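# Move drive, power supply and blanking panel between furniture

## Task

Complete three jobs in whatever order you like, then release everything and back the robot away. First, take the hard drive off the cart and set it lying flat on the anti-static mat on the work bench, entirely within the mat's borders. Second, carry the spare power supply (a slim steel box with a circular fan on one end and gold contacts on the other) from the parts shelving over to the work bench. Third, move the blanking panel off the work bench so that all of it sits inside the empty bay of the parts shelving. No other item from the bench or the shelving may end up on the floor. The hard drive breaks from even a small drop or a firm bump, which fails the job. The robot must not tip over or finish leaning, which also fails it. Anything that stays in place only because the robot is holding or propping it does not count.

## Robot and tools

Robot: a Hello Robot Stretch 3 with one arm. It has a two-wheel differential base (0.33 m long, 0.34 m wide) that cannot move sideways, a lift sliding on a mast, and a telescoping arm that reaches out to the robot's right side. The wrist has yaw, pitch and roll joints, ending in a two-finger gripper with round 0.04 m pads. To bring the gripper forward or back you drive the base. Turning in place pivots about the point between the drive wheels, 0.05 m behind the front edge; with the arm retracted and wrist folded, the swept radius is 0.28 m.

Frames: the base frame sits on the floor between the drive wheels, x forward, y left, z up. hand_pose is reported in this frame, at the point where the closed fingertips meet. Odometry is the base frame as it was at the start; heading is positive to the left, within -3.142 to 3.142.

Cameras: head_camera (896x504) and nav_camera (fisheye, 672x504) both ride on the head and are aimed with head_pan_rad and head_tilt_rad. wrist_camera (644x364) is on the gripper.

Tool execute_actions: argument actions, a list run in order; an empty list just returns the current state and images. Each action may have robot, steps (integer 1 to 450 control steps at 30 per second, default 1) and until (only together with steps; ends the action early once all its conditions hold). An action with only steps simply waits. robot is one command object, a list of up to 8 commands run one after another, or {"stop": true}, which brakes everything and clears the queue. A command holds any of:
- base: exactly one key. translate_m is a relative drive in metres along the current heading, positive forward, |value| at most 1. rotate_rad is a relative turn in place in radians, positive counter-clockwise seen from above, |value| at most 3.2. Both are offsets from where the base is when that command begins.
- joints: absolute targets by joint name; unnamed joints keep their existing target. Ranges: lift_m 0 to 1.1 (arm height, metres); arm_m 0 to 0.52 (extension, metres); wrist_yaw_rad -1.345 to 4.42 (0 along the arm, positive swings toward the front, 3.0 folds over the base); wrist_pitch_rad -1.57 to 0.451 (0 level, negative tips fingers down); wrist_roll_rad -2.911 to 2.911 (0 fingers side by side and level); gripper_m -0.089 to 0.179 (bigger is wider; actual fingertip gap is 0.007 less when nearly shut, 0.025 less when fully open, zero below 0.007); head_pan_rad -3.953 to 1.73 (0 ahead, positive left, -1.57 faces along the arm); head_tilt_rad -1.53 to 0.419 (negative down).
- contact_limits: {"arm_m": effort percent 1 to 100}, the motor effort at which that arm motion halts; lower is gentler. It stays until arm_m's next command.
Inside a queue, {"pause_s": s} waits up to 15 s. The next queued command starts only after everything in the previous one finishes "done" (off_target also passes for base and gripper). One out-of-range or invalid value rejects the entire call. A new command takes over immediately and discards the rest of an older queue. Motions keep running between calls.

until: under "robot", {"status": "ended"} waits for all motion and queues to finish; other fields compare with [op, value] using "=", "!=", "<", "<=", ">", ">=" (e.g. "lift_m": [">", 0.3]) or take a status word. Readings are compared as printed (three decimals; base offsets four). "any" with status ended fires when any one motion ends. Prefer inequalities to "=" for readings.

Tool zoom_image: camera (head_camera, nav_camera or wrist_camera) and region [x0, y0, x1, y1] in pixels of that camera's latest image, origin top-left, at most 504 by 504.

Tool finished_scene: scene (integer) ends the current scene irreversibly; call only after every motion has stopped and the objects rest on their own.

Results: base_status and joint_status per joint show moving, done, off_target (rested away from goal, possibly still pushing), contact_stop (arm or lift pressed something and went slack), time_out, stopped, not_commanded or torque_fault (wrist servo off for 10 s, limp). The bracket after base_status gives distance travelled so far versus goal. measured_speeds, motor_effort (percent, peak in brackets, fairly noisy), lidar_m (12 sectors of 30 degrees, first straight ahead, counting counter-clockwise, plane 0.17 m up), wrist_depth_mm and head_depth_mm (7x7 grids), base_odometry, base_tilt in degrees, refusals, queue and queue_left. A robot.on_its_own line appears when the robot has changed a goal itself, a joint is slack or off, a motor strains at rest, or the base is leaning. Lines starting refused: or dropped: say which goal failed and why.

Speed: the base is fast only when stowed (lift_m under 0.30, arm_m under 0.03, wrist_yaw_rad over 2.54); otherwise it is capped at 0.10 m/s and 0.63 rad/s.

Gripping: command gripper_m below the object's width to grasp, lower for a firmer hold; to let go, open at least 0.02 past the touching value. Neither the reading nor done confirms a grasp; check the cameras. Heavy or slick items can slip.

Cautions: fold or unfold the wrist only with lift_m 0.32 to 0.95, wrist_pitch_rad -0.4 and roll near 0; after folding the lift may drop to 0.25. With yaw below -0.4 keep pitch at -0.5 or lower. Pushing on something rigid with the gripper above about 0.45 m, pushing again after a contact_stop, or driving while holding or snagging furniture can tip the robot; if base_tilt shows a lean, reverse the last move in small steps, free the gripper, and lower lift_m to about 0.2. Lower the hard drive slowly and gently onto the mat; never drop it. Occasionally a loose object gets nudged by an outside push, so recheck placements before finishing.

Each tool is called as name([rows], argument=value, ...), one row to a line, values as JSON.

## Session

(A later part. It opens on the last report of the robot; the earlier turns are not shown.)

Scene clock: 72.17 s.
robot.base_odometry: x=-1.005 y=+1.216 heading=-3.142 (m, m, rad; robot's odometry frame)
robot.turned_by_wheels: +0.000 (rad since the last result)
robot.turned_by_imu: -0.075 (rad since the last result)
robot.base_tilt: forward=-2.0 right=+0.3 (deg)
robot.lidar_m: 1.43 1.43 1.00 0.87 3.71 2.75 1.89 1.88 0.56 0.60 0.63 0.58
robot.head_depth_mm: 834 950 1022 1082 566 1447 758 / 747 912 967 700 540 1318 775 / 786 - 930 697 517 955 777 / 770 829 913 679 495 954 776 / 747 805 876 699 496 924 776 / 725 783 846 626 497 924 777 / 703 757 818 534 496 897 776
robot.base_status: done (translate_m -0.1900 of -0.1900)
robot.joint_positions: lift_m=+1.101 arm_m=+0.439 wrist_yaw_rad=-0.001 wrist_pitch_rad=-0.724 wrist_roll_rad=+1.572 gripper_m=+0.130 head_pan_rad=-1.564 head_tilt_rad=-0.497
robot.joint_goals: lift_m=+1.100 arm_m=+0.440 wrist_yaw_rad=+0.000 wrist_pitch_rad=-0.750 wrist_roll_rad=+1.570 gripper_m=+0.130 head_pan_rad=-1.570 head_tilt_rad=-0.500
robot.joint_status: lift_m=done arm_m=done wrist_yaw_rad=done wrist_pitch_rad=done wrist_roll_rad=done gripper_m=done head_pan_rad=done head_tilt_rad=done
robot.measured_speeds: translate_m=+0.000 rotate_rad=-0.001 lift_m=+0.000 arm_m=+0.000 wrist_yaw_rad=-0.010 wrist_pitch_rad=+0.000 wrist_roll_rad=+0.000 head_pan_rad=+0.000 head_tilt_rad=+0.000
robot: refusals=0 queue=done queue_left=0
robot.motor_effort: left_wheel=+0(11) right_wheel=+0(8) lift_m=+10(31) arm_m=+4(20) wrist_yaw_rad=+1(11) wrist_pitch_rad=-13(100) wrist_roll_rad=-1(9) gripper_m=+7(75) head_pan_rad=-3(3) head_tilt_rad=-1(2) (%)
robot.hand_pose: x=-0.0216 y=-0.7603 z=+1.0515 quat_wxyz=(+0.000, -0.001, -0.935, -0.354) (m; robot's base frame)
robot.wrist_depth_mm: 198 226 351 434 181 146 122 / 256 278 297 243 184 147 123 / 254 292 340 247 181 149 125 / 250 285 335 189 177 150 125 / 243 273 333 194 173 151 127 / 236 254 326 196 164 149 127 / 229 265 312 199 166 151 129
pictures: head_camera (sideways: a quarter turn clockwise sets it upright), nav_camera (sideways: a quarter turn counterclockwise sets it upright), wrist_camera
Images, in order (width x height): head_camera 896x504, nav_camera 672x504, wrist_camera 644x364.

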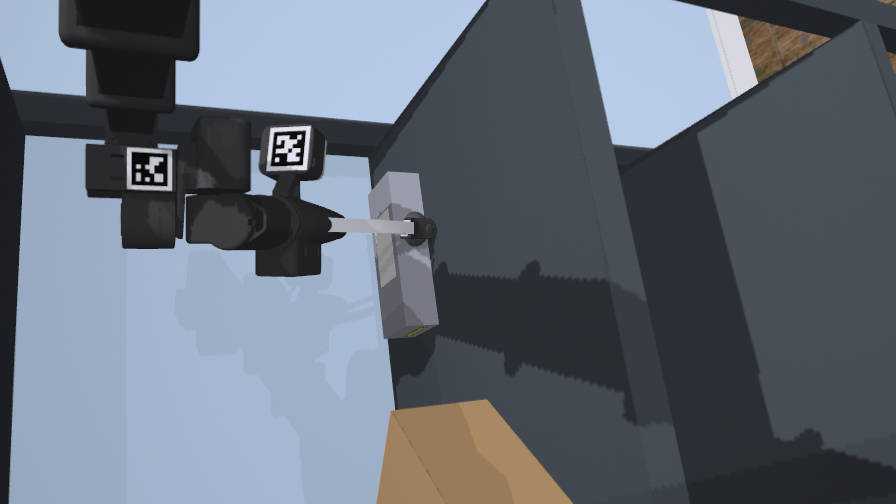

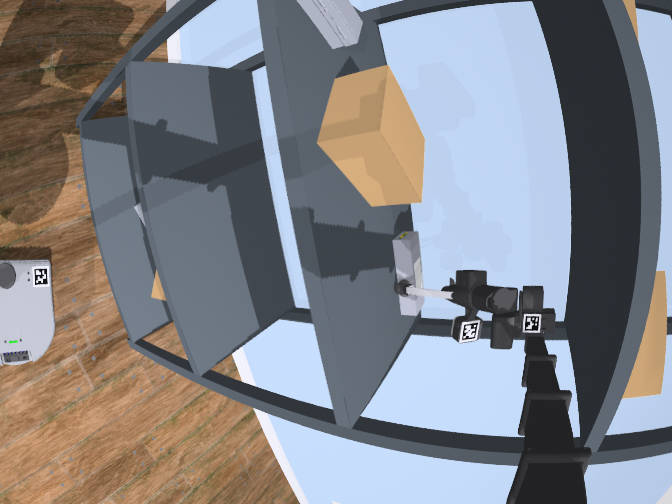

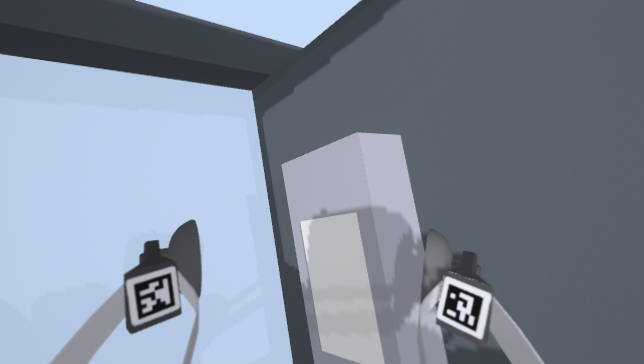

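execute_actions([
  {"robot":[{"joints":{"wrist_pitch_rad":-1.05}}],"steps":100,"until":{"robot":{"status":"ended"}}},
])

Scene clock: 73.10 s.
robot.base_odometry: x=-1.005 y=+1.216 heading=-3.141 (m, m, rad; robot's odometry frame)
robot.turned_by_wheels: +0.000 (rad since the last result)
robot.turned_by_imu: +0.000 (rad since the last result)
robot.base_tilt: forward=-2.1 right=+0.3 (deg)
robot.lidar_m: 1.43 1.43 1.00 0.87 3.69 2.77 1.89 1.88 0.56 0.60 0.63 0.58
robot.head_depth_mm: 832 947 1021 1079 564 1447 754 / 740 909 964 696 537 1318 774 / 783 - 916 694 515 951 776 / 767 828 914 675 494 953 775 / 745 805 878 697 495 922 777 / 724 781 844 622 495 893 779 / 701 757 819 532 495 894 775
robot.base_status: done (translate_m -0.1900 of -0.1900)
robot.joint_positions: lift_m=+1.101 arm_m=+0.440 wrist_yaw_rad=-0.001 wrist_pitch_rad=-0.853 wrist_roll_rad=+1.572 gripper_m=+0.129 head_pan_rad=-1.564 head_tilt_rad=-0.497
robot.joint_goals: lift_m=+1.100 arm_m=+0.440 wrist_yaw_rad=+0.000 wrist_pitch_rad=-1.050 wrist_roll_rad=+1.570 gripper_m=+0.130 head_pan_rad=-1.570 head_tilt_rad=-0.500
robot.joint_status: lift_m=done arm_m=done wrist_yaw_rad=done wrist_pitch_rad=off_target wrist_roll_rad=done gripper_m=done head_pan_rad=done head_tilt_rad=done
robot.measured_speeds: translate_m=+0.000 rotate_rad=+0.000 lift_m=+0.000 arm_m=+0.000 wrist_yaw_rad=+0.000 wrist_pitch_rad=+0.000 wrist_roll_rad=+0.000 head_pan_rad=+0.000 head_tilt_rad=+0.000
robot: refusals=0 queue=dropped queue_left=0
robot.on_its_own: wrist_pitch_rad is at rest, and its effort (-97) is outside its rest range (-20 to +32)
robot.motor_effort: left_wheel=+1(2) right_wheel=-1(1) lift_m=+10(11) arm_m=+0(5) wrist_yaw_rad=+1(1) wrist_pitch_rad=-97(97) wrist_roll_rad=-1(1) gripper_m=+26(27) head_pan_rad=-3(3) head_tilt_rad=+0(1) (%)
robot.hand_pose: x=-0.0216 y=-0.7352 z=+1.0304 quat_wxyz=(+0.000, -0.001, -0.910, -0.414) (m; robot's base frame)
robot.wrist_depth_mm: 208 244 404 202 162 135 116 / 263 288 273 207 165 137 118 / 262 306 282 195 167 138 118 / 256 297 289 178 170 139 120 / 252 288 296 176 167 142 121 / 244 267 301 173 160 144 122 / 233 279 315 171 178 144 124
pictures: head_camera (sideways: a quarter turn clockwise sets it upright), nav_camera (sideways: a quarter turn counterclockwise sets it upright), wrist_camera
Images, in order (width x height): head_camera 896x504, nav_camera 672x504, wrist_camera 644x364.

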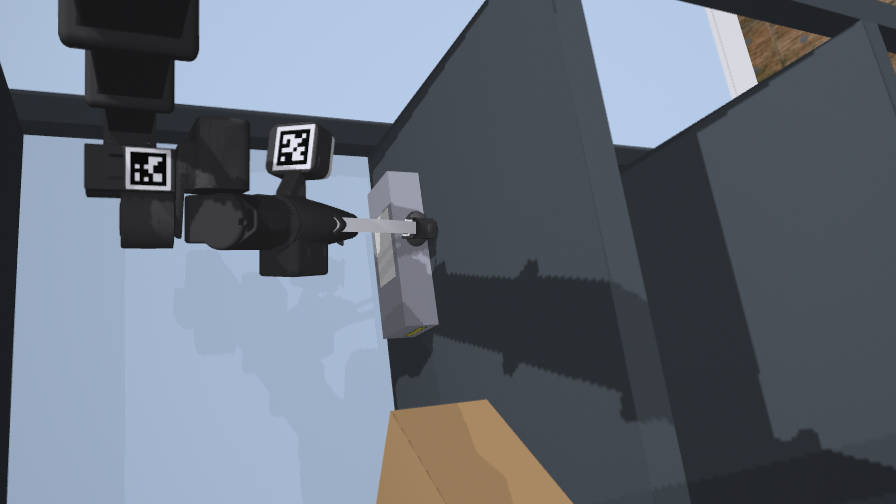

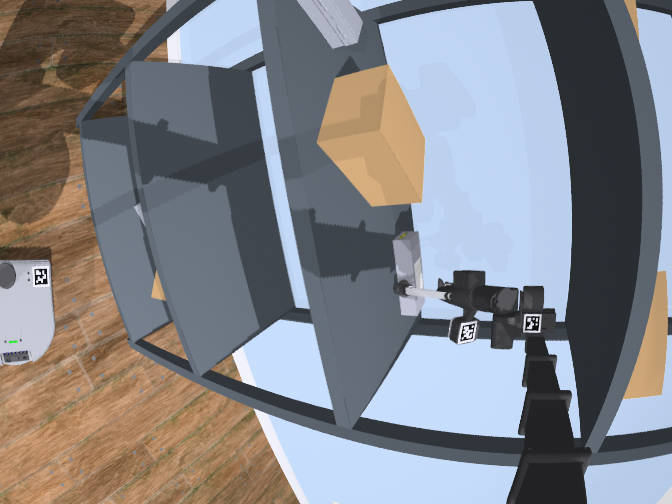

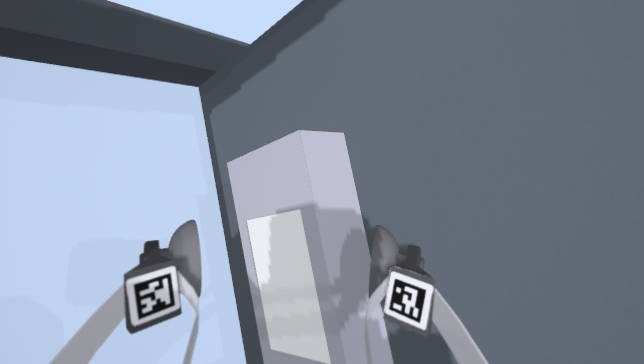

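execute_actions([
  {"robot":[{"joints":{"wrist_pitch_rad":-0.86,"arm_m":0.415}},{"joints":{"gripper_m":0.08}},{"joints":{"wrist_pitch_rad":-0.95}}],"steps":100,"until":{"robot":{"status":"ended"}}},
])

Scene clock: 74.30 s.
robot.base_odometry: x=-1.005 y=+1.216 heading=-3.141 (m, m, rad; robot's odometry frame)
robot.turned_by_wheels: +0.000 (rad since the last result)
robot.turned_by_imu: +0.000 (rad since the last result)
robot.base_tilt: forward=-2.1 right=+0.4 (deg)
robot.lidar_m: 1.43 1.42 1.00 0.87 3.71 2.77 1.89 1.88 0.56 0.60 0.63 0.58
robot.head_depth_mm: 829 950 1019 1079 562 1453 756 / 743 907 965 694 538 1319 777 / 785 - 917 694 515 950 774 / 766 827 912 676 494 953 775 / 745 805 874 696 494 926 776 / 722 780 845 624 495 895 776 / 703 755 819 532 494 895 776
robot.base_status: done (translate_m -0.1900 of -0.1900)
robot.joint_positions: lift_m=+1.101 arm_m=+0.416 wrist_yaw_rad=-0.001 wrist_pitch_rad=-0.757 wrist_roll_rad=+1.572 gripper_m=+0.130 head_pan_rad=-1.564 head_tilt_rad=-0.497
robot.joint_goals: lift_m=+1.100 arm_m=+0.415 wrist_yaw_rad=+0.000 wrist_pitch_rad=-0.860 wrist_roll_rad=+1.570 gripper_m=+0.130 head_pan_rad=-1.570 head_tilt_rad=-0.500
robot.joint_status: lift_m=done arm_m=done wrist_yaw_rad=done wrist_pitch_rad=off_target wrist_roll_rad=done gripper_m=done head_pan_rad=done head_tilt_rad=done
robot.measured_speeds: translate_m=+0.000 rotate_rad=+0.000 lift_m=+0.000 arm_m=+0.000 wrist_yaw_rad=+0.000 wrist_pitch_rad=+0.000 wrist_roll_rad=+0.000 head_pan_rad=+0.000 head_tilt_rad=+0.000
robot: refusals=0 queue=dropped queue_left=0
robot.on_its_own: wrist_pitch_rad is at rest, and its effort (-51) is outside its rest range (-20 to +32)
robot.motor_effort: left_wheel=+1(1) right_wheel=-1(1) lift_m=+13(13) arm_m=-3(3) wrist_yaw_rad=+2(2) wrist_pitch_rad=-51(97) wrist_roll_rad=-1(1) gripper_m=+15(27) head_pan_rad=-3(3) head_tilt_rad=-1(0) (%)
robot.hand_pose: x=-0.0216 y=-0.7301 z=+1.0457 quat_wxyz=(+0.000, -0.001, -0.929, -0.370) (m; robot's base frame)
robot.wrist_depth_mm: 217 253 407 226 175 141 119 / 271 287 302 230 177 144 120 / 274 317 347 214 178 144 122 / 268 308 347 195 180 146 122 / 260 292 347 191 190 147 124 / 254 275 338 186 195 148 125 / 244 287 333 188 185 146 126
pictures: head_camera (sideways: a quarter turn clockwise sets it upright), nav_camera (sideways: a quarter turn counterclockwise sets it upright), wrist_camera
dropped: robot: command 0 of its queue: wrist_pitch_rad: off_target
Images, in order (width x height): head_camera 896x504, nav_camera 672x504, wrist_camera 644x364.

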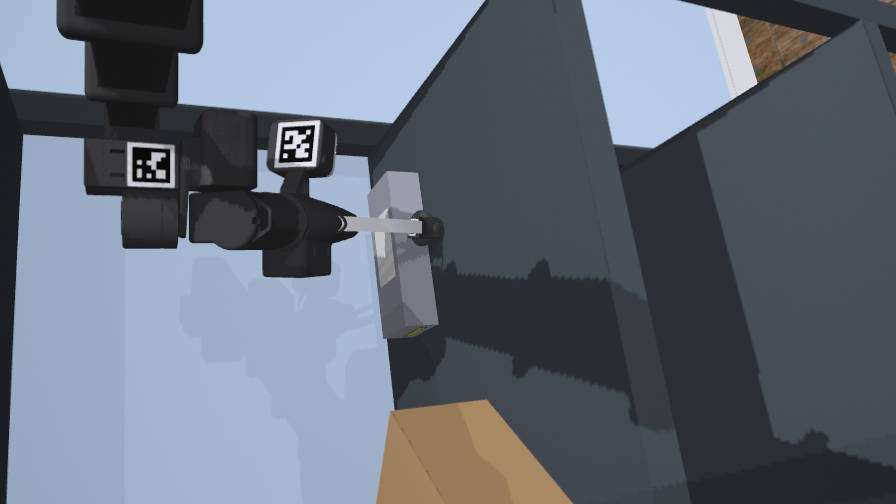

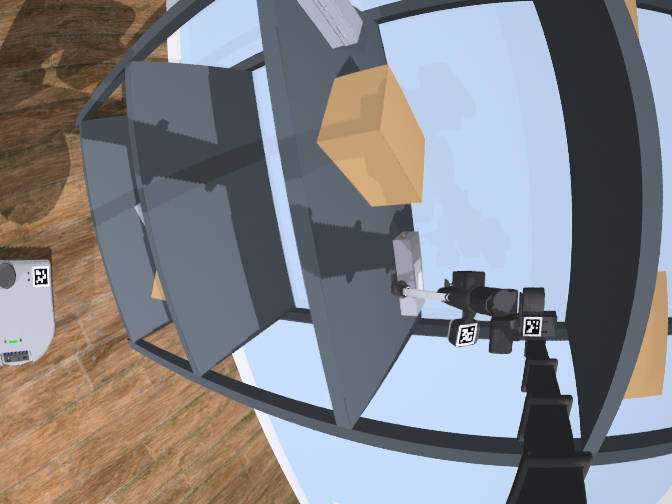

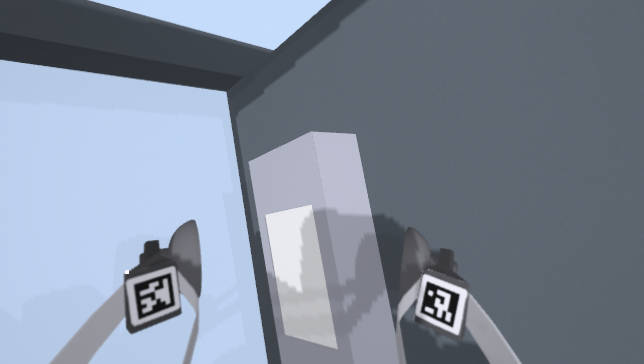

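execute_actions([
  {"robot":{"joints":{"wrist_pitch_rad":-0.72,"gripper_m":0.095}},"steps":30},
  {"robot":{"joints":{"wrist_pitch_rad":-0.9}},"steps":30},
])

Scene clock: 76.50 s.
robot.base_odometry: x=-1.005 y=+1.216 heading=-3.141 (m, m, rad; robot's odometry frame)
robot.turned_by_wheels: +0.000 (rad since the last result)
robot.turned_by_imu: +0.000 (rad since the last result)
robot.base_tilt: forward=-2.0 right=+0.4 (deg)
robot.lidar_m: 1.43 1.42 1.00 0.87 3.71 2.77 1.90 1.88 0.56 0.60 0.63 0.58
robot.head_depth_mm: 830 949 1023 1079 562 1446 756 / 744 912 970 694 539 1320 777 / 784 - 917 694 515 955 775 / 768 828 901 675 494 955 775 / 746 804 874 695 494 922 776 / 723 782 845 622 495 896 776 / 701 755 819 531 494 896 776
robot.base_status: done (translate_m -0.1900 of -0.1900)
robot.joint_positions: lift_m=+1.100 arm_m=+0.415 wrist_yaw_rad=-0.001 wrist_pitch_rad=-0.813 wrist_roll_rad=+1.572 gripper_m=+0.095 head_pan_rad=-1.564 head_tilt_rad=-0.497
robot.joint_goals: lift_m=+1.100 arm_m=+0.415 wrist_yaw_rad=+0.000 wrist_pitch_rad=-0.900 wrist_roll_rad=+1.570 gripper_m=+0.095 head_pan_rad=-1.570 head_tilt_rad=-0.500
robot.joint_status: lift_m=done arm_m=done wrist_yaw_rad=done wrist_pitch_rad=off_target wrist_roll_rad=done gripper_m=done head_pan_rad=done head_tilt_rad=done
robot.measured_speeds: translate_m=+0.000 rotate_rad=+0.000 lift_m=+0.000 arm_m=+0.000 wrist_yaw_rad=+0.000 wrist_pitch_rad=+0.000 wrist_roll_rad=+0.000 head_pan_rad=+0.000 head_tilt_rad=+0.000
robot: refusals=0 queue=dropped queue_left=0
robot.on_its_own: wrist_pitch_rad is at rest, and its effort (-43) is outside its rest range (-20 to +32)
robot.motor_effort: left_wheel=+1(2) right_wheel=-1(1) lift_m=+22(22) arm_m=+0(3) wrist_yaw_rad=+2(2) wrist_pitch_rad=-43(51) wrist_roll_rad=-1(1) gripper_m=+11(80) head_pan_rad=-2(3) head_tilt_rad=-3(2) (%)
robot.hand_pose: x=-0.0216 y=-0.7185 z=+1.0361 quat_wxyz=(+0.000, -0.001, -0.918, -0.396) (m; robot's base frame)
robot.wrist_depth_mm: 220 270 431 207 165 136 116 / 273 291 290 211 166 138 117 / 279 329 298 207 168 139 118 / 270 315 226 195 172 140 119 / 266 307 221 190 169 142 120 / 262 289 213 187 - 143 122 / 256 296 321 186 180 142 123
pictures: head_camera (sideways: a quarter turn clockwise sets it upright), nav_camera (sideways: a quarter turn counterclockwise sets it upright), wrist_camera
Images, in order (width x height): head_camera 896x504, nav_camera 672x504, wrist_camera 644x364.

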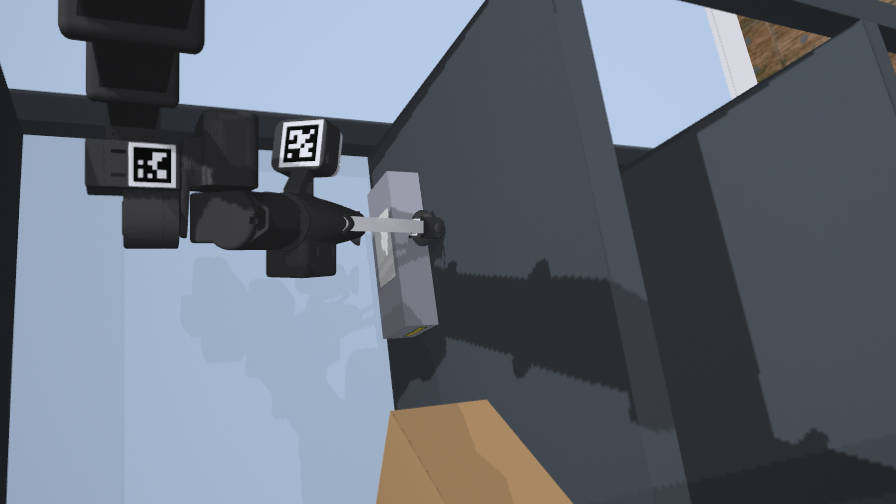

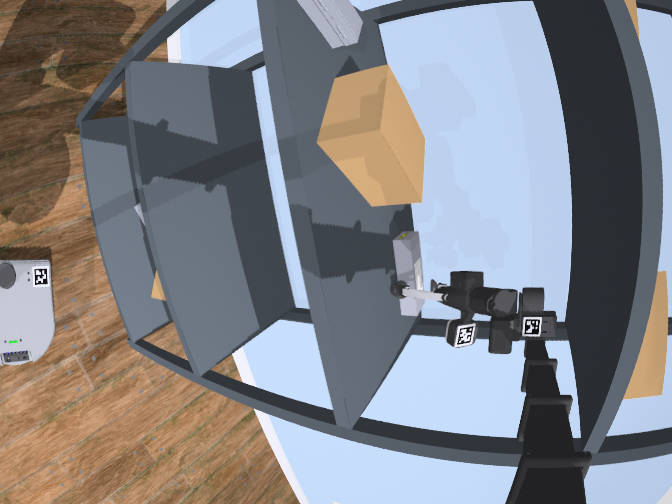

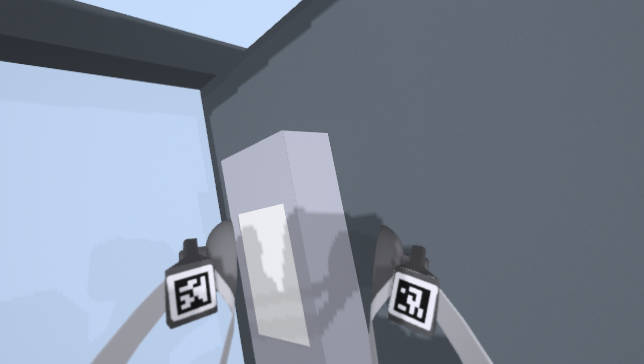

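execute_actions([
  {"robot":{"joints":{"wrist_pitch_rad":-0.85,"gripper_m":0.07}},"steps":30},
  {"robot":{"joints":{"wrist_pitch_rad":-1.0,"gripper_m":0.03}},"steps":40},
])

Scene clock: 79.03 s.
robot.base_odometry: x=-1.005 y=+1.216 heading=-3.141 (m, m, rad; robot's odometry frame)
robot.turned_by_wheels: +0.000 (rad since the last result)
robot.turned_by_imu: +0.000 (rad since the last result)
robot.base_tilt: forward=-2.1 right=+0.3 (deg)
robot.lidar_m: 1.43 1.43 1.00 0.87 3.72 2.77 1.89 1.88 0.56 0.60 0.63 0.58
robot.head_depth_mm: 831 947 1020 1081 563 1448 754 / 743 909 968 693 539 1319 775 / 784 - 916 696 516 953 776 / 769 828 889 677 495 951 776 / 745 806 874 696 495 925 777 / 725 778 846 624 494 896 777 / 701 757 816 532 495 894 775
robot.base_status: done (translate_m -0.1900 of -0.1900)
robot.joint_positions: lift_m=+1.100 arm_m=+0.415 wrist_yaw_rad=-0.001 wrist_pitch_rad=-0.897 wrist_roll_rad=+1.572 gripper_m=+0.030 head_pan_rad=-1.564 head_tilt_rad=-0.497
robot.joint_goals: lift_m=+1.100 arm_m=+0.415 wrist_yaw_rad=+0.000 wrist_pitch_rad=-1.000 wrist_roll_rad=+1.570 gripper_m=+0.030 head_pan_rad=-1.570 head_tilt_rad=-0.500
robot.joint_status: lift_m=done arm_m=done wrist_yaw_rad=done wrist_pitch_rad=off_target wrist_roll_rad=done gripper_m=done head_pan_rad=done head_tilt_rad=done
robot.measured_speeds: translate_m=+0.000 rotate_rad=+0.000 lift_m=+0.000 arm_m=+0.000 wrist_yaw_rad=+0.000 wrist_pitch_rad=+0.000 wrist_roll_rad=+0.000 head_pan_rad=+0.000 head_tilt_rad=+0.000
robot: refusals=0 queue=dropped queue_left=0
robot.on_its_own: wrist_pitch_rad is at rest, and its effort (-51) is outside its rest range (-20 to +32)
robot.motor_effort: left_wheel=+2(1) right_wheel=-1(1) lift_m=+21(22) arm_m=+0(0) wrist_yaw_rad=+1(2) wrist_pitch_rad=-51(51) wrist_roll_rad=-1(1) gripper_m=-14(87) head_pan_rad=-2(3) head_tilt_rad=-1(1) (%)
robot.hand_pose: x=-0.0216 y=-0.7008 z=+1.0235 quat_wxyz=(+0.000, -0.001, -0.901, -0.434) (m; robot's base frame)
robot.wrist_depth_mm: 233 302 311 188 155 131 113 / 280 302 250 193 157 132 115 / 287 333 243 196 160 134 116 / 282 330 193 198 161 136 117 / 273 322 205 197 164 138 118 / 266 313 - 197 158 139 120 / 261 294 208 191 173 141 121
pictures: head_camera (sideways: a quarter turn clockwise sets it upright), nav_camera (sideways: a quarter turn counterclockwise sets it upright), wrist_camera
Images, in order (width x height): head_camera 896x504, nav_camera 672x504, wrist_camera 644x364.

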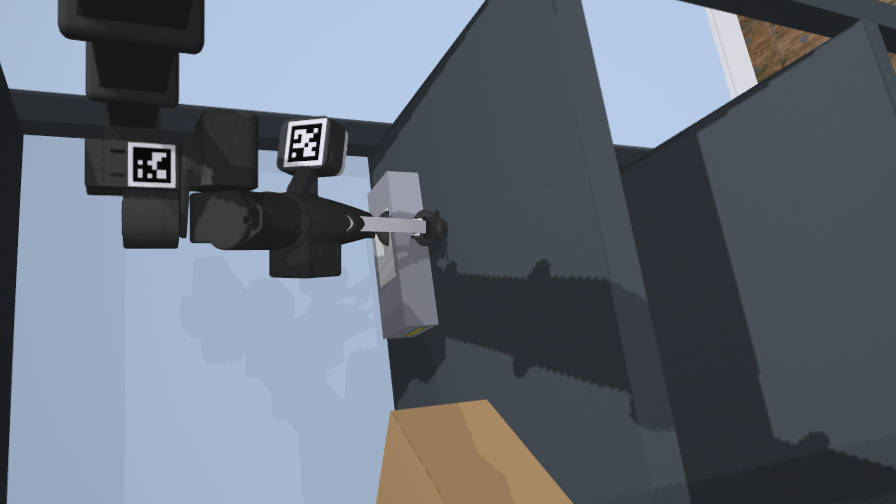

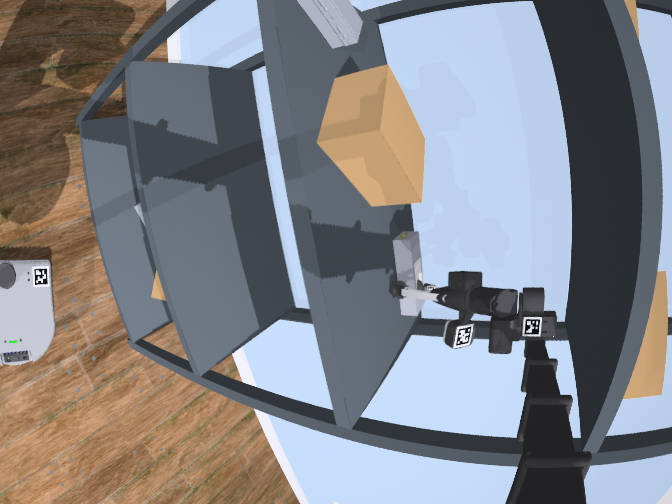

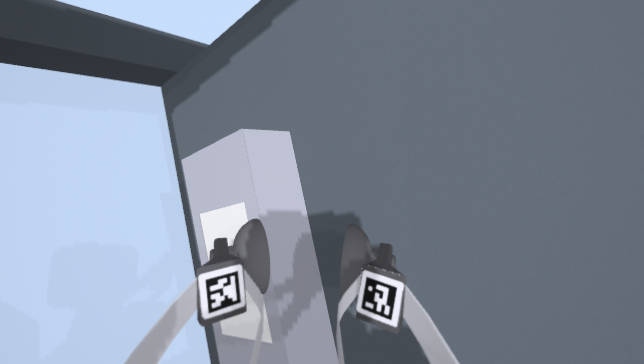

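execute_actions([
  {"robot":{"joints":{"wrist_pitch_rad":-1.0,"arm_m":0.3}},"steps":60},
])

Scene clock: 81.17 s.
robot.base_odometry: x=-1.005 y=+1.216 heading=-3.141 (m, m, rad; robot's odometry frame)
robot.turned_by_wheels: +0.000 (rad since the last result)
robot.turned_by_imu: +0.000 (rad since the last result)
robot.base_tilt: forward=-2.1 right=+0.2 (deg)
robot.lidar_m: 1.43 1.43 1.00 0.87 3.70 2.77 1.89 1.88 0.56 0.60 0.63 0.58
robot.head_depth_mm: 832 943 1016 1082 563 1449 755 / 736 - 982 694 538 1323 773 / 782 - - 640 515 952 776 / 767 826 880 641 494 951 775 / 743 806 873 650 495 925 777 / 722 778 847 621 494 896 778 / 702 757 816 531 494 894 774
robot.base_status: done (translate_m -0.1900 of -0.1900)
robot.joint_positions: lift_m=+1.100 arm_m=+0.301 wrist_yaw_rad=+0.000 wrist_pitch_rad=-0.897 wrist_roll_rad=+1.572 gripper_m=+0.030 head_pan_rad=-1.564 head_tilt_rad=-0.497
robot.joint_goals: lift_m=+1.100 arm_m=+0.300 wrist_yaw_rad=+0.000 wrist_pitch_rad=-1.000 wrist_roll_rad=+1.570 gripper_m=+0.030 head_pan_rad=-1.570 head_tilt_rad=-0.500
robot.joint_status: lift_m=done arm_m=done wrist_yaw_rad=done wrist_pitch_rad=off_target wrist_roll_rad=done gripper_m=done head_pan_rad=done head_tilt_rad=done
robot.measured_speeds: translate_m=+0.000 rotate_rad=+0.000 lift_m=+0.000 arm_m=+0.000 wrist_yaw_rad=+0.000 wrist_pitch_rad=+0.000 wrist_roll_rad=+0.000 head_pan_rad=+0.000 head_tilt_rad=+0.000
robot: refusals=0 queue=dropped queue_left=0
robot.on_its_own: wrist_pitch_rad is at rest, and its effort (-51) is outside its rest range (-20 to +32)
robot.motor_effort: left_wheel=+2(1) right_wheel=-1(1) lift_m=+21(21) arm_m=-3(1) wrist_yaw_rad=+0(1) wrist_pitch_rad=-51(50) wrist_roll_rad=-1(1) gripper_m=-14(14) head_pan_rad=-3(3) head_tilt_rad=-2(2) (%)
robot.hand_pose: x=-0.0215 y=-0.5863 z=+1.0235 quat_wxyz=(+0.000, +0.000, -0.901, -0.434) (m; robot's base frame)
robot.wrist_depth_mm: 386 475 241 188 154 131 112 / 338 353 247 192 156 132 114 / 372 366 207 190 158 133 115 / 360 377 192 191 161 135 117 / 357 389 206 197 162 136 118 / 348 383 - 206 158 138 119 / 339 382 209 211 173 140 121
pictures: head_camera (sideways: a quarter turn clockwise sets it upright), nav_camera (sideways: a quarter turn counterclockwise sets it upright), wrist_camera
Images, in order (width x height): head_camera 896x504, nav_camera 672x504, wrist_camera 644x364.

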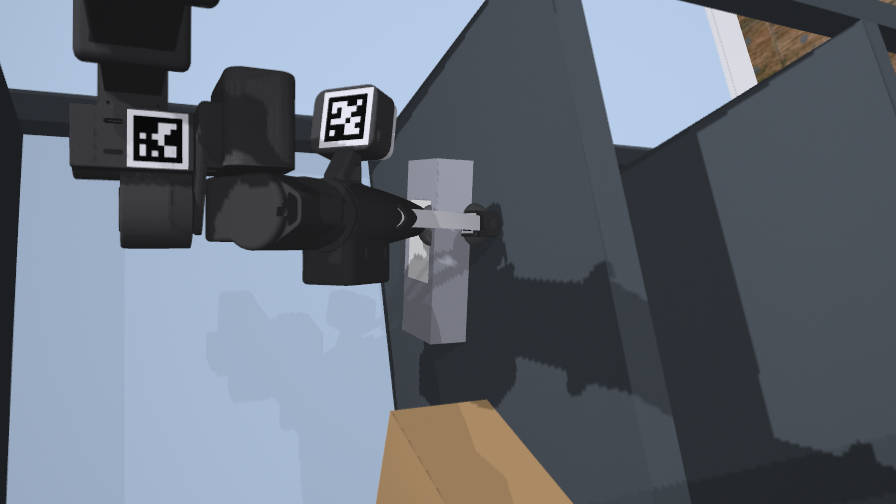

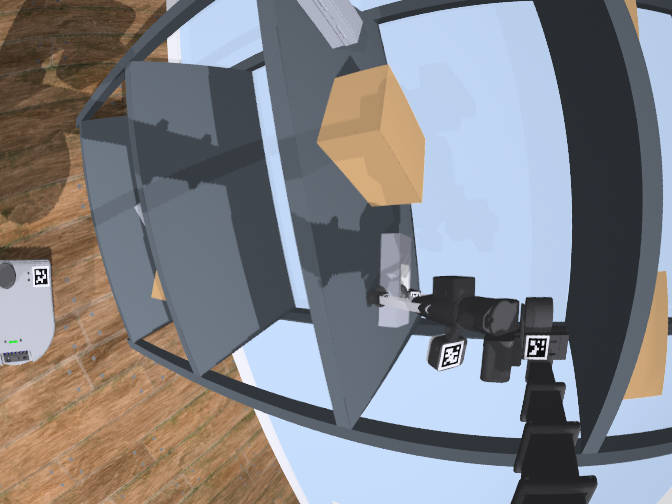

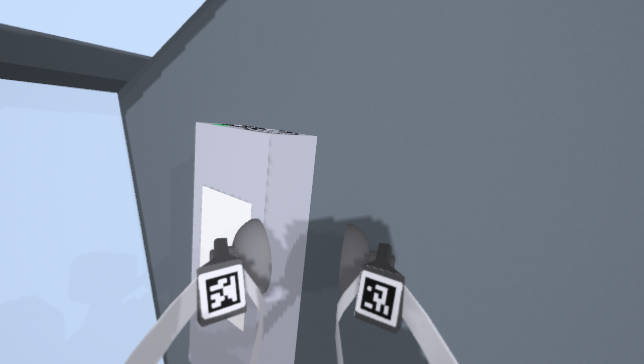

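execute_actions([
  {"robot":{"joints":{"wrist_pitch_rad":-0.97,"arm_m":0.23}},"steps":50},
])

Scene clock: 84.60 s.
robot.base_odometry: x=-1.005 y=+1.216 heading=-3.141 (m, m, rad; robot's odometry frame)
robot.turned_by_wheels: +0.000 (rad since the last result)
robot.turned_by_imu: +0.000 (rad since the last result)
robot.base_tilt: forward=-2.0 right=+0.3 (deg)
robot.lidar_m: 1.43 1.42 1.00 0.87 3.70 2.77 1.89 1.88 0.56 0.60 0.64 0.58
robot.head_depth_mm: 833 948 1034 1081 563 1444 757 / 724 - - 640 539 1316 777 / 782 - - 574 515 953 776 / 766 826 884 590 494 950 776 / 744 803 875 623 495 926 777 / 722 780 847 624 495 897 776 / 702 756 818 530 494 895 776
robot.base_status: done (translate_m -0.1900 of -0.1900)
robot.joint_positions: lift_m=+1.100 arm_m=+0.230 wrist_yaw_rad=+0.001 wrist_pitch_rad=-0.886 wrist_roll_rad=+1.572 gripper_m=+0.030 head_pan_rad=-1.564 head_tilt_rad=-0.497
robot.joint_goals: lift_m=+1.100 arm_m=+0.230 wrist_yaw_rad=+0.000 wrist_pitch_rad=-0.970 wrist_roll_rad=+1.570 gripper_m=+0.030 head_pan_rad=-1.570 head_tilt_rad=-0.500
robot.joint_status: lift_m=done arm_m=done wrist_yaw_rad=done wrist_pitch_rad=off_target wrist_roll_rad=done gripper_m=done head_pan_rad=done head_tilt_rad=done
robot.measured_speeds: translate_m=+0.000 rotate_rad=+0.000 lift_m=+0.000 arm_m=+0.000 wrist_yaw_rad=+0.000 wrist_pitch_rad=+0.000 wrist_roll_rad=+0.000 head_pan_rad=+0.000 head_tilt_rad=+0.000
robot: refusals=0 queue=dropped queue_left=0
robot.on_its_own: wrist_pitch_rad is at rest, and its effort (-41) is outside its rest range (-20 to +32)
robot.motor_effort: left_wheel=+1(1) right_wheel=-2(2) lift_m=+21(21) arm_m=-3(1) wrist_yaw_rad=-1(0) wrist_pitch_rad=-41(50) wrist_roll_rad=-1(1) gripper_m=-12(14) head_pan_rad=-3(3) head_tilt_rad=-1(1) (%)
robot.hand_pose: x=-0.0214 y=-0.5185 z=+1.0250 quat_wxyz=(+0.000, +0.000, -0.903, -0.429) (m; robot's base frame)
robot.wrist_depth_mm: 454 517 247 191 154 481 895 / 384 357 253 193 157 501 848 / 425 374 202 186 160 150 892 / 415 384 194 185 161 146 857 / 407 401 211 197 164 143 875 / 395 418 - 210 159 142 833 / 385 429 217 213 173 140 507
pictures: head_camera (sideways: a quarter turn clockwise sets it upright), nav_camera (sideways: a quarter turn counterclockwise sets it upright), wrist_camera
Images, in order (width x height): head_camera 896x504, nav_camera 672x504, wrist_camera 644x364.

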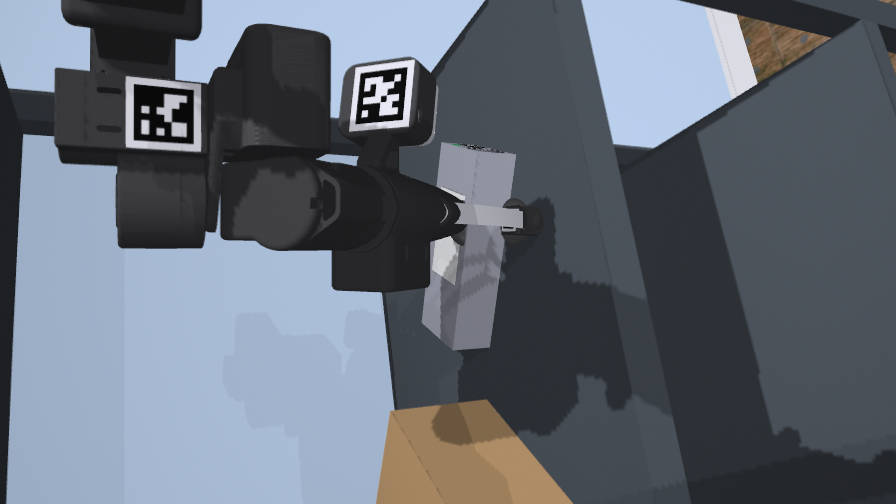

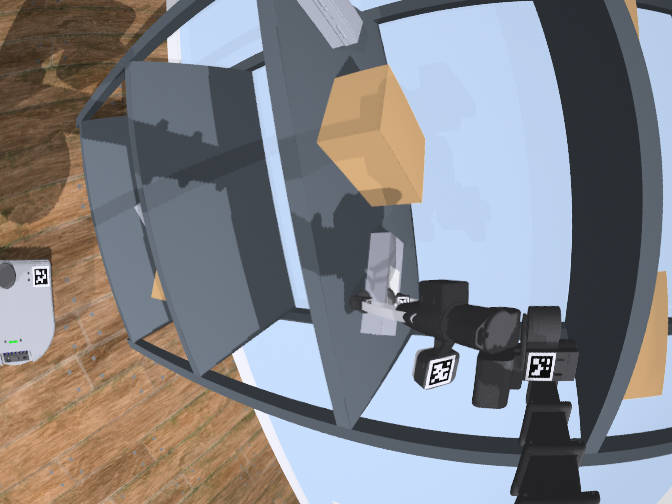

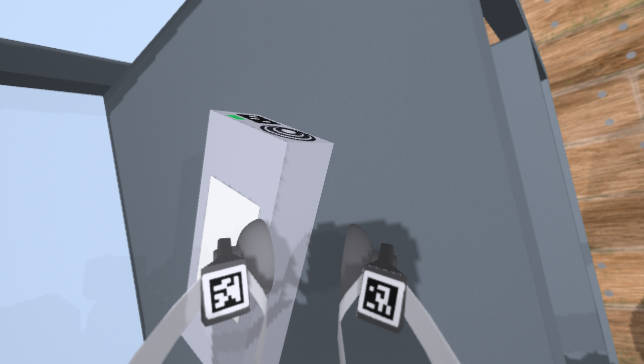

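Continuing the drag toward the lip.

execute_actions([
  {"robot":{"joints":{"wrist_pitch_rad":-1.0,"arm_m":0.12}},"steps":60},
])

Scene clock: 86.70 s.
robot.base_odometry: x=-1.005 y=+1.216 heading=-3.141 (m, m, rad; robot's odometry frame)
robot.turned_by_wheels: +0.000 (rad since the last result)
robot.turned_by_imu: +0.000 (rad since the last result)
robot.base_tilt: forward=-2.0 right=+0.3 (deg)
robot.lidar_m: 1.43 1.43 1.00 0.87 3.70 2.77 1.89 1.89 0.56 0.60 0.63 0.58
robot.head_depth_mm: - - - - 1289 1457 754 / 728 - - - 515 1315 775 / 786 - - - 477 953 776 / 767 830 897 - 483 952 776 / 743 805 875 695 495 924 775 / 724 780 845 622 494 895 776 / 702 756 816 531 494 892 777
robot.base_status: done (translate_m -0.1900 of -0.1900)
robot.joint_positions: lift_m=+1.100 arm_m=+0.120 wrist_yaw_rad=+0.002 wrist_pitch_rad=-0.899 wrist_roll_rad=+1.572 gripper_m=+0.030 head_pan_rad=-1.564 head_tilt_rad=-0.497
robot.joint_goals: lift_m=+1.100 arm_m=+0.120 wrist_yaw_rad=+0.000 wrist_pitch_rad=-1.000 wrist_roll_rad=+1.570 gripper_m=+0.030 head_pan_rad=-1.570 head_tilt_rad=-0.500
robot.joint_status: lift_m=done arm_m=done wrist_yaw_rad=done wrist_pitch_rad=off_target wrist_roll_rad=done gripper_m=done head_pan_rad=done head_tilt_rad=done
robot.measured_speeds: translate_m=+0.000 rotate_rad=+0.000 lift_m=+0.000 arm_m=+0.000 wrist_yaw_rad=+0.000 wrist_pitch_rad=+0.000 wrist_roll_rad=+0.000 head_pan_rad=+0.000 head_tilt_rad=+0.000
robot: refusals=0 queue=dropped queue_left=0
robot.on_its_own: wrist_pitch_rad is at rest, and its effort (-50) is outside its rest range (-20 to +32)
robot.motor_effort: left_wheel=+1(1) right_wheel=-2(2) lift_m=+21(21) arm_m=-3(5) wrist_yaw_rad=-1(1) wrist_pitch_rad=-50(53) wrist_roll_rad=-1(1) gripper_m=-13(14) head_pan_rad=-2(2) head_tilt_rad=-1(2) (%)
robot.hand_pose: x=-0.0213 y=-0.4059 z=+1.0233 quat_wxyz=(+0.000, +0.000, -0.901, -0.435) (m; robot's base frame)
robot.wrist_depth_mm: 540 343 241 - 590 - 865 / 474 352 246 702 641 964 843 / 501 362 196 221 624 950 881 / 494 376 192 191 646 946 887 / 497 390 205 205 643 969 891 / 486 406 - 211 639 600 924 / 471 454 230 211 662 605 941
pictures: head_camera (sideways: a quarter turn clockwise sets it upright), nav_camera (sideways: a quarter turn counterclockwise sets it upright), wrist_camera
Images, in order (width x height): head_camera 896x504, nav_camera 672x504, wrist_camera 644x364.

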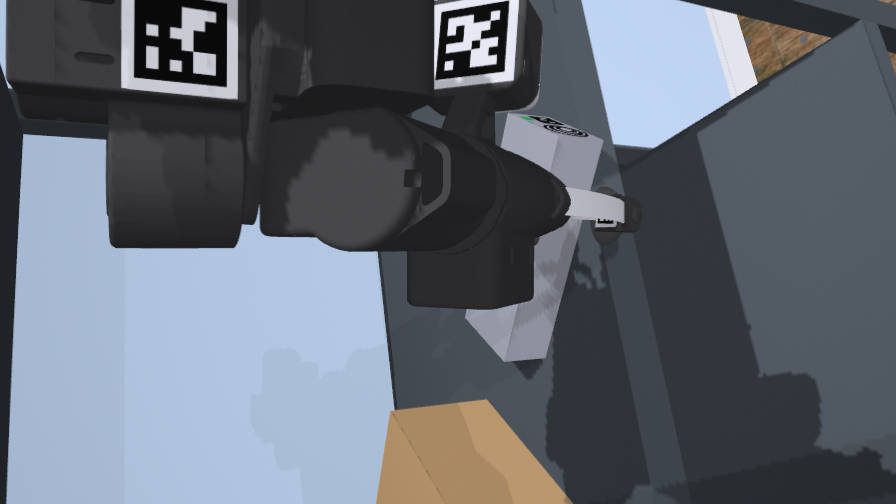

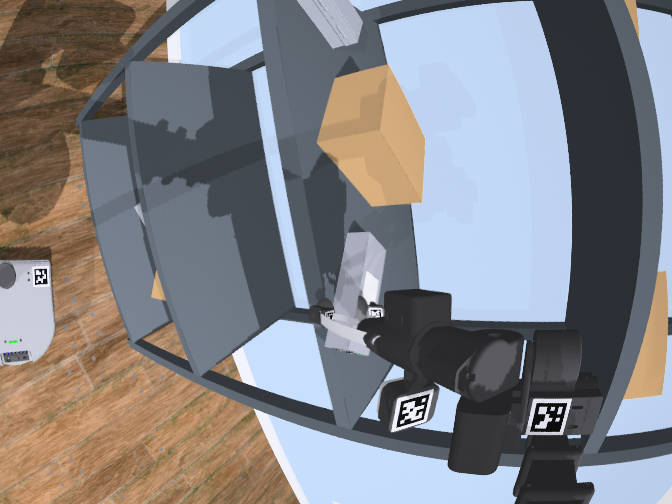

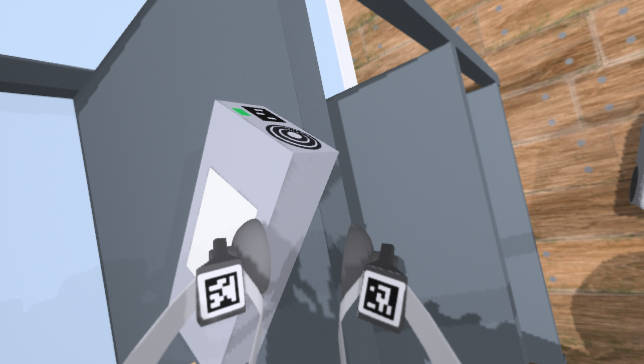

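execute_actions([
  {"robot":{"joints":{"wrist_pitch_rad":-1.0,"arm_m":0.085}},"steps":30},
  {"robot":{"joints":{"wrist_pitch_rad":-0.7}},"steps":25},
  {"robot":{"joints":{"gripper_m":0.15}},"steps":30},
  {"robot":{"joints":{"wrist_pitch_rad":-1.0,"arm_m":0.11}},"steps":40},
])

Scene clock: 91.03 s.
robot.base_odometry: x=-1.005 y=+1.216 heading=-3.141 (m, m, rad; robot's odometry frame)
robot.turned_by_wheels: +0.000 (rad since the last result)
robot.turned_by_imu: -0.001 (rad since the last result)
robot.base_tilt: forward=-2.0 right=+0.3 (deg)
robot.lidar_m: 1.43 1.43 1.00 0.87 3.72 2.78 1.89 1.88 0.56 0.60 0.63 0.58
robot.head_depth_mm: - - - - 1322 1445 755 / 736 - - - 480 1311 775 / 786 - - - 436 951 777 / 769 828 898 787 469 950 778 / 744 807 874 738 475 921 777 / 723 781 846 622 495 895 776 / 702 756 818 531 494 893 775
robot.base_status: done (translate_m -0.1900 of -0.1900)
robot.joint_positions: lift_m=+1.100 arm_m=+0.110 wrist_yaw_rad=+0.002 wrist_pitch_rad=-1.002 wrist_roll_rad=+1.572 gripper_m=+0.150 head_pan_rad=-1.564 head_tilt_rad=-0.497
robot.joint_goals: lift_m=+1.100 arm_m=+0.110 wrist_yaw_rad=+0.000 wrist_pitch_rad=-1.000 wrist_roll_rad=+1.570 gripper_m=+0.150 head_pan_rad=-1.570 head_tilt_rad=-0.500
robot.joint_status: lift_m=done arm_m=done wrist_yaw_rad=done wrist_pitch_rad=done wrist_roll_rad=done gripper_m=done head_pan_rad=done head_tilt_rad=done
robot.measured_speeds: translate_m=+0.000 rotate_rad=+0.000 lift_m=+0.000 arm_m=+0.000 wrist_yaw_rad=+0.000 wrist_pitch_rad=+0.000 wrist_roll_rad=+0.000 head_pan_rad=+0.000 head_tilt_rad=+0.000
robot: refusals=0 queue=done queue_left=0
robot.motor_effort: left_wheel=+1(2) right_wheel=-1(2) lift_m=+24(24) arm_m=+3(1) wrist_yaw_rad=-1(1) wrist_pitch_rad=+1(50) wrist_roll_rad=-1(1) gripper_m=+0(82) head_pan_rad=-3(3) head_tilt_rad=-1(1) (%)
robot.hand_pose: x=-0.0213 y=-0.3722 z=+1.0099 quat_wxyz=(+0.000, +0.000, -0.877, -0.481) (m; robot's base frame)
robot.wrist_depth_mm: 449 258 224 - - 962 865 / 362 267 224 - 770 961 894 / 377 275 167 694 647 - - / 392 287 161 671 636 986 - / 404 308 171 715 634 - 903 / 436 - 185 712 636 991 922 / 465 228 212 694 653 979 907
pictures: head_camera (sideways: a quarter turn clockwise sets it upright), nav_camera (sideways: a quarter turn counterclockwise sets it upright), wrist_camera
Images, in order (width x height): head_camera 896x504, nav_camera 672x504, wrist_camera 644x364.

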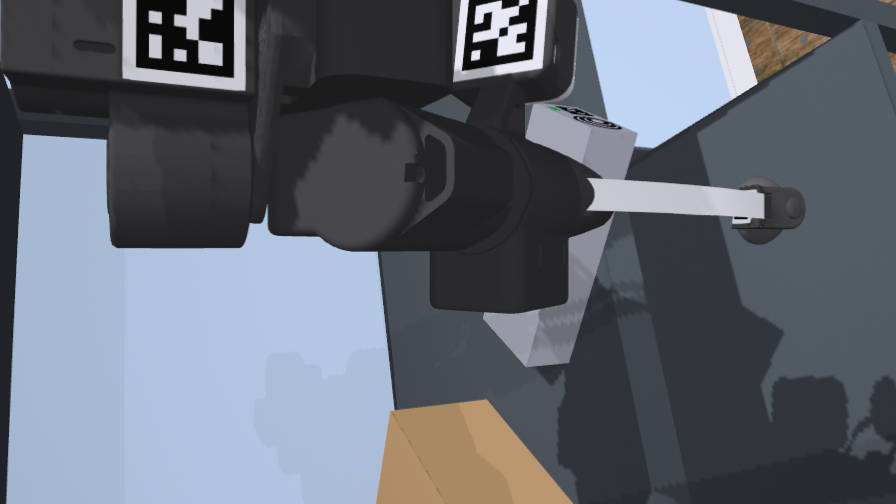

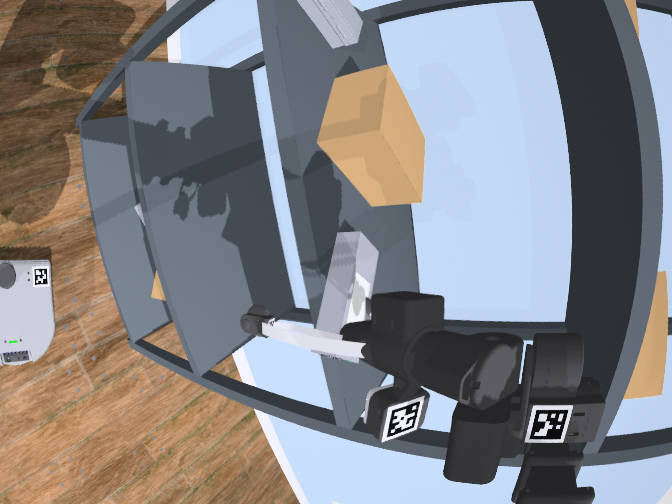

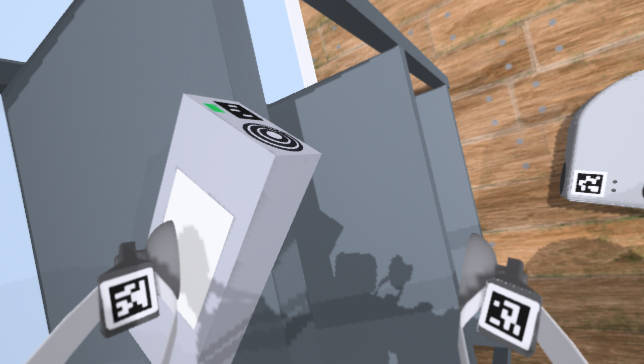

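execute_actions([
  {"robot":{"joints":{"arm_m":0.17}},"steps":25},
  {"robot":{"joints":{"wrist_pitch_rad":-1.3,"arm_m":0.24}},"steps":40},
])

Scene clock: 93.30 s.
robot.base_odometry: x=-1.005 y=+1.216 heading=-3.142 (m, m, rad; robot's odometry frame)
robot.turned_by_wheels: +0.000 (rad since the last result)
robot.turned_by_imu: +0.000 (rad since the last result)
robot.base_tilt: forward=-2.0 right=+0.3 (deg)
robot.lidar_m: 1.43 1.43 1.00 0.87 3.71 2.77 1.89 1.88 0.56 0.60 0.64 0.58
robot.head_depth_mm: 832 943 1035 1072 563 1453 756 / 725 - 996 623 511 1318 774 / 784 - - 656 444 939 777 / 768 831 892 622 467 940 776 / 744 805 877 696 472 922 777 / 722 779 844 624 494 893 776 / 702 755 819 530 494 895 775
robot.base_status: done (translate_m -0.1900 of -0.1900)
robot.joint_positions: lift_m=+1.100 arm_m=+0.240 wrist_yaw_rad=-0.002 wrist_pitch_rad=-1.295 wrist_roll_rad=+1.578 gripper_m=+0.150 head_pan_rad=-1.564 head_tilt_rad=-0.497
robot.joint_goals: lift_m=+1.100 arm_m=+0.240 wrist_yaw_rad=+0.000 wrist_pitch_rad=-1.300 wrist_roll_rad=+1.570 gripper_m=+0.150 head_pan_rad=-1.570 head_tilt_rad=-0.500
robot.joint_status: lift_m=done arm_m=moving wrist_yaw_rad=done wrist_pitch_rad=moving wrist_roll_rad=done gripper_m=done head_pan_rad=done head_tilt_rad=done
robot.measured_speeds: translate_m=+0.000 rotate_rad=+0.000 lift_m=+0.000 arm_m=+0.000 wrist_yaw_rad=+0.000 wrist_pitch_rad=+0.000 wrist_roll_rad=+0.000 head_pan_rad=+0.000 head_tilt_rad=+0.000
robot: refusals=0 queue=running queue_left=0
robot.motor_effort: left_wheel=+2(1) right_wheel=+0(3) lift_m=+24(24) arm_m=+4(4) wrist_yaw_rad=+3(6) wrist_pitch_rad=+0(39) wrist_roll_rad=-4(5) gripper_m=-1(11) head_pan_rad=-3(3) head_tilt_rad=-1(1) (%)
robot.hand_pose: x=-0.0216 y=-0.4308 z=+0.9857 quat_wxyz=(-0.003, -0.003, -0.797, -0.604) (m; robot's base frame)
robot.wrist_depth_mm: 182 168 157 - - - 940 / 188 173 158 616 - - 941 / 192 177 118 109 - - - / 197 181 119 109 104 - 982 / 202 187 121 112 - - - / 207 134 125 114 655 - - / 218 196 128 120 660 - -
pictures: head_camera (sideways: a quarter turn clockwise sets it upright), nav_camera (sideways: a quarter turn counterclockwise sets it upright), wrist_camera
Images, in order (width x height): head_camera 896x504, nav_camera 672x504, wrist_camera 644x364.

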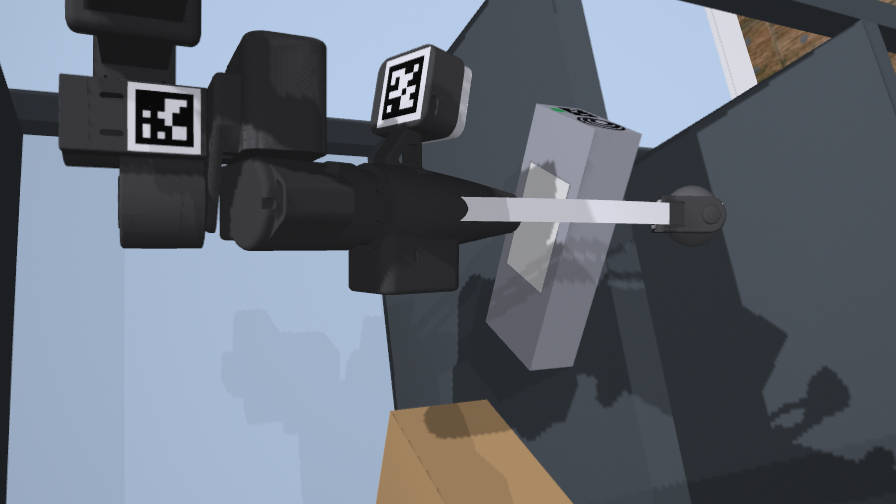

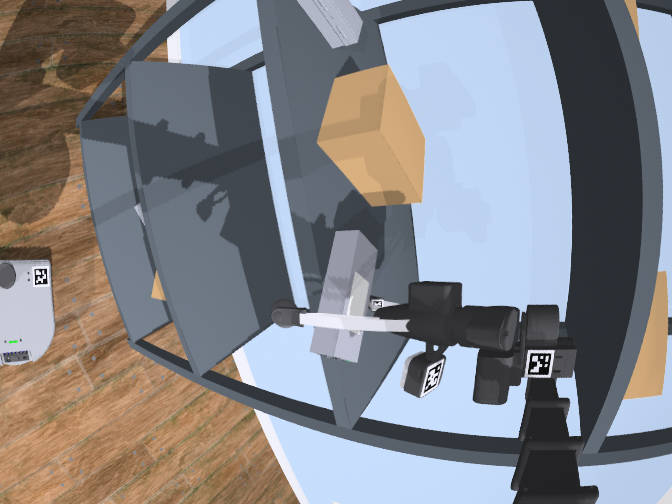

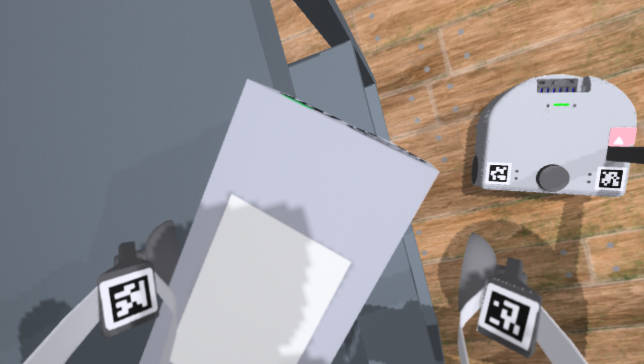

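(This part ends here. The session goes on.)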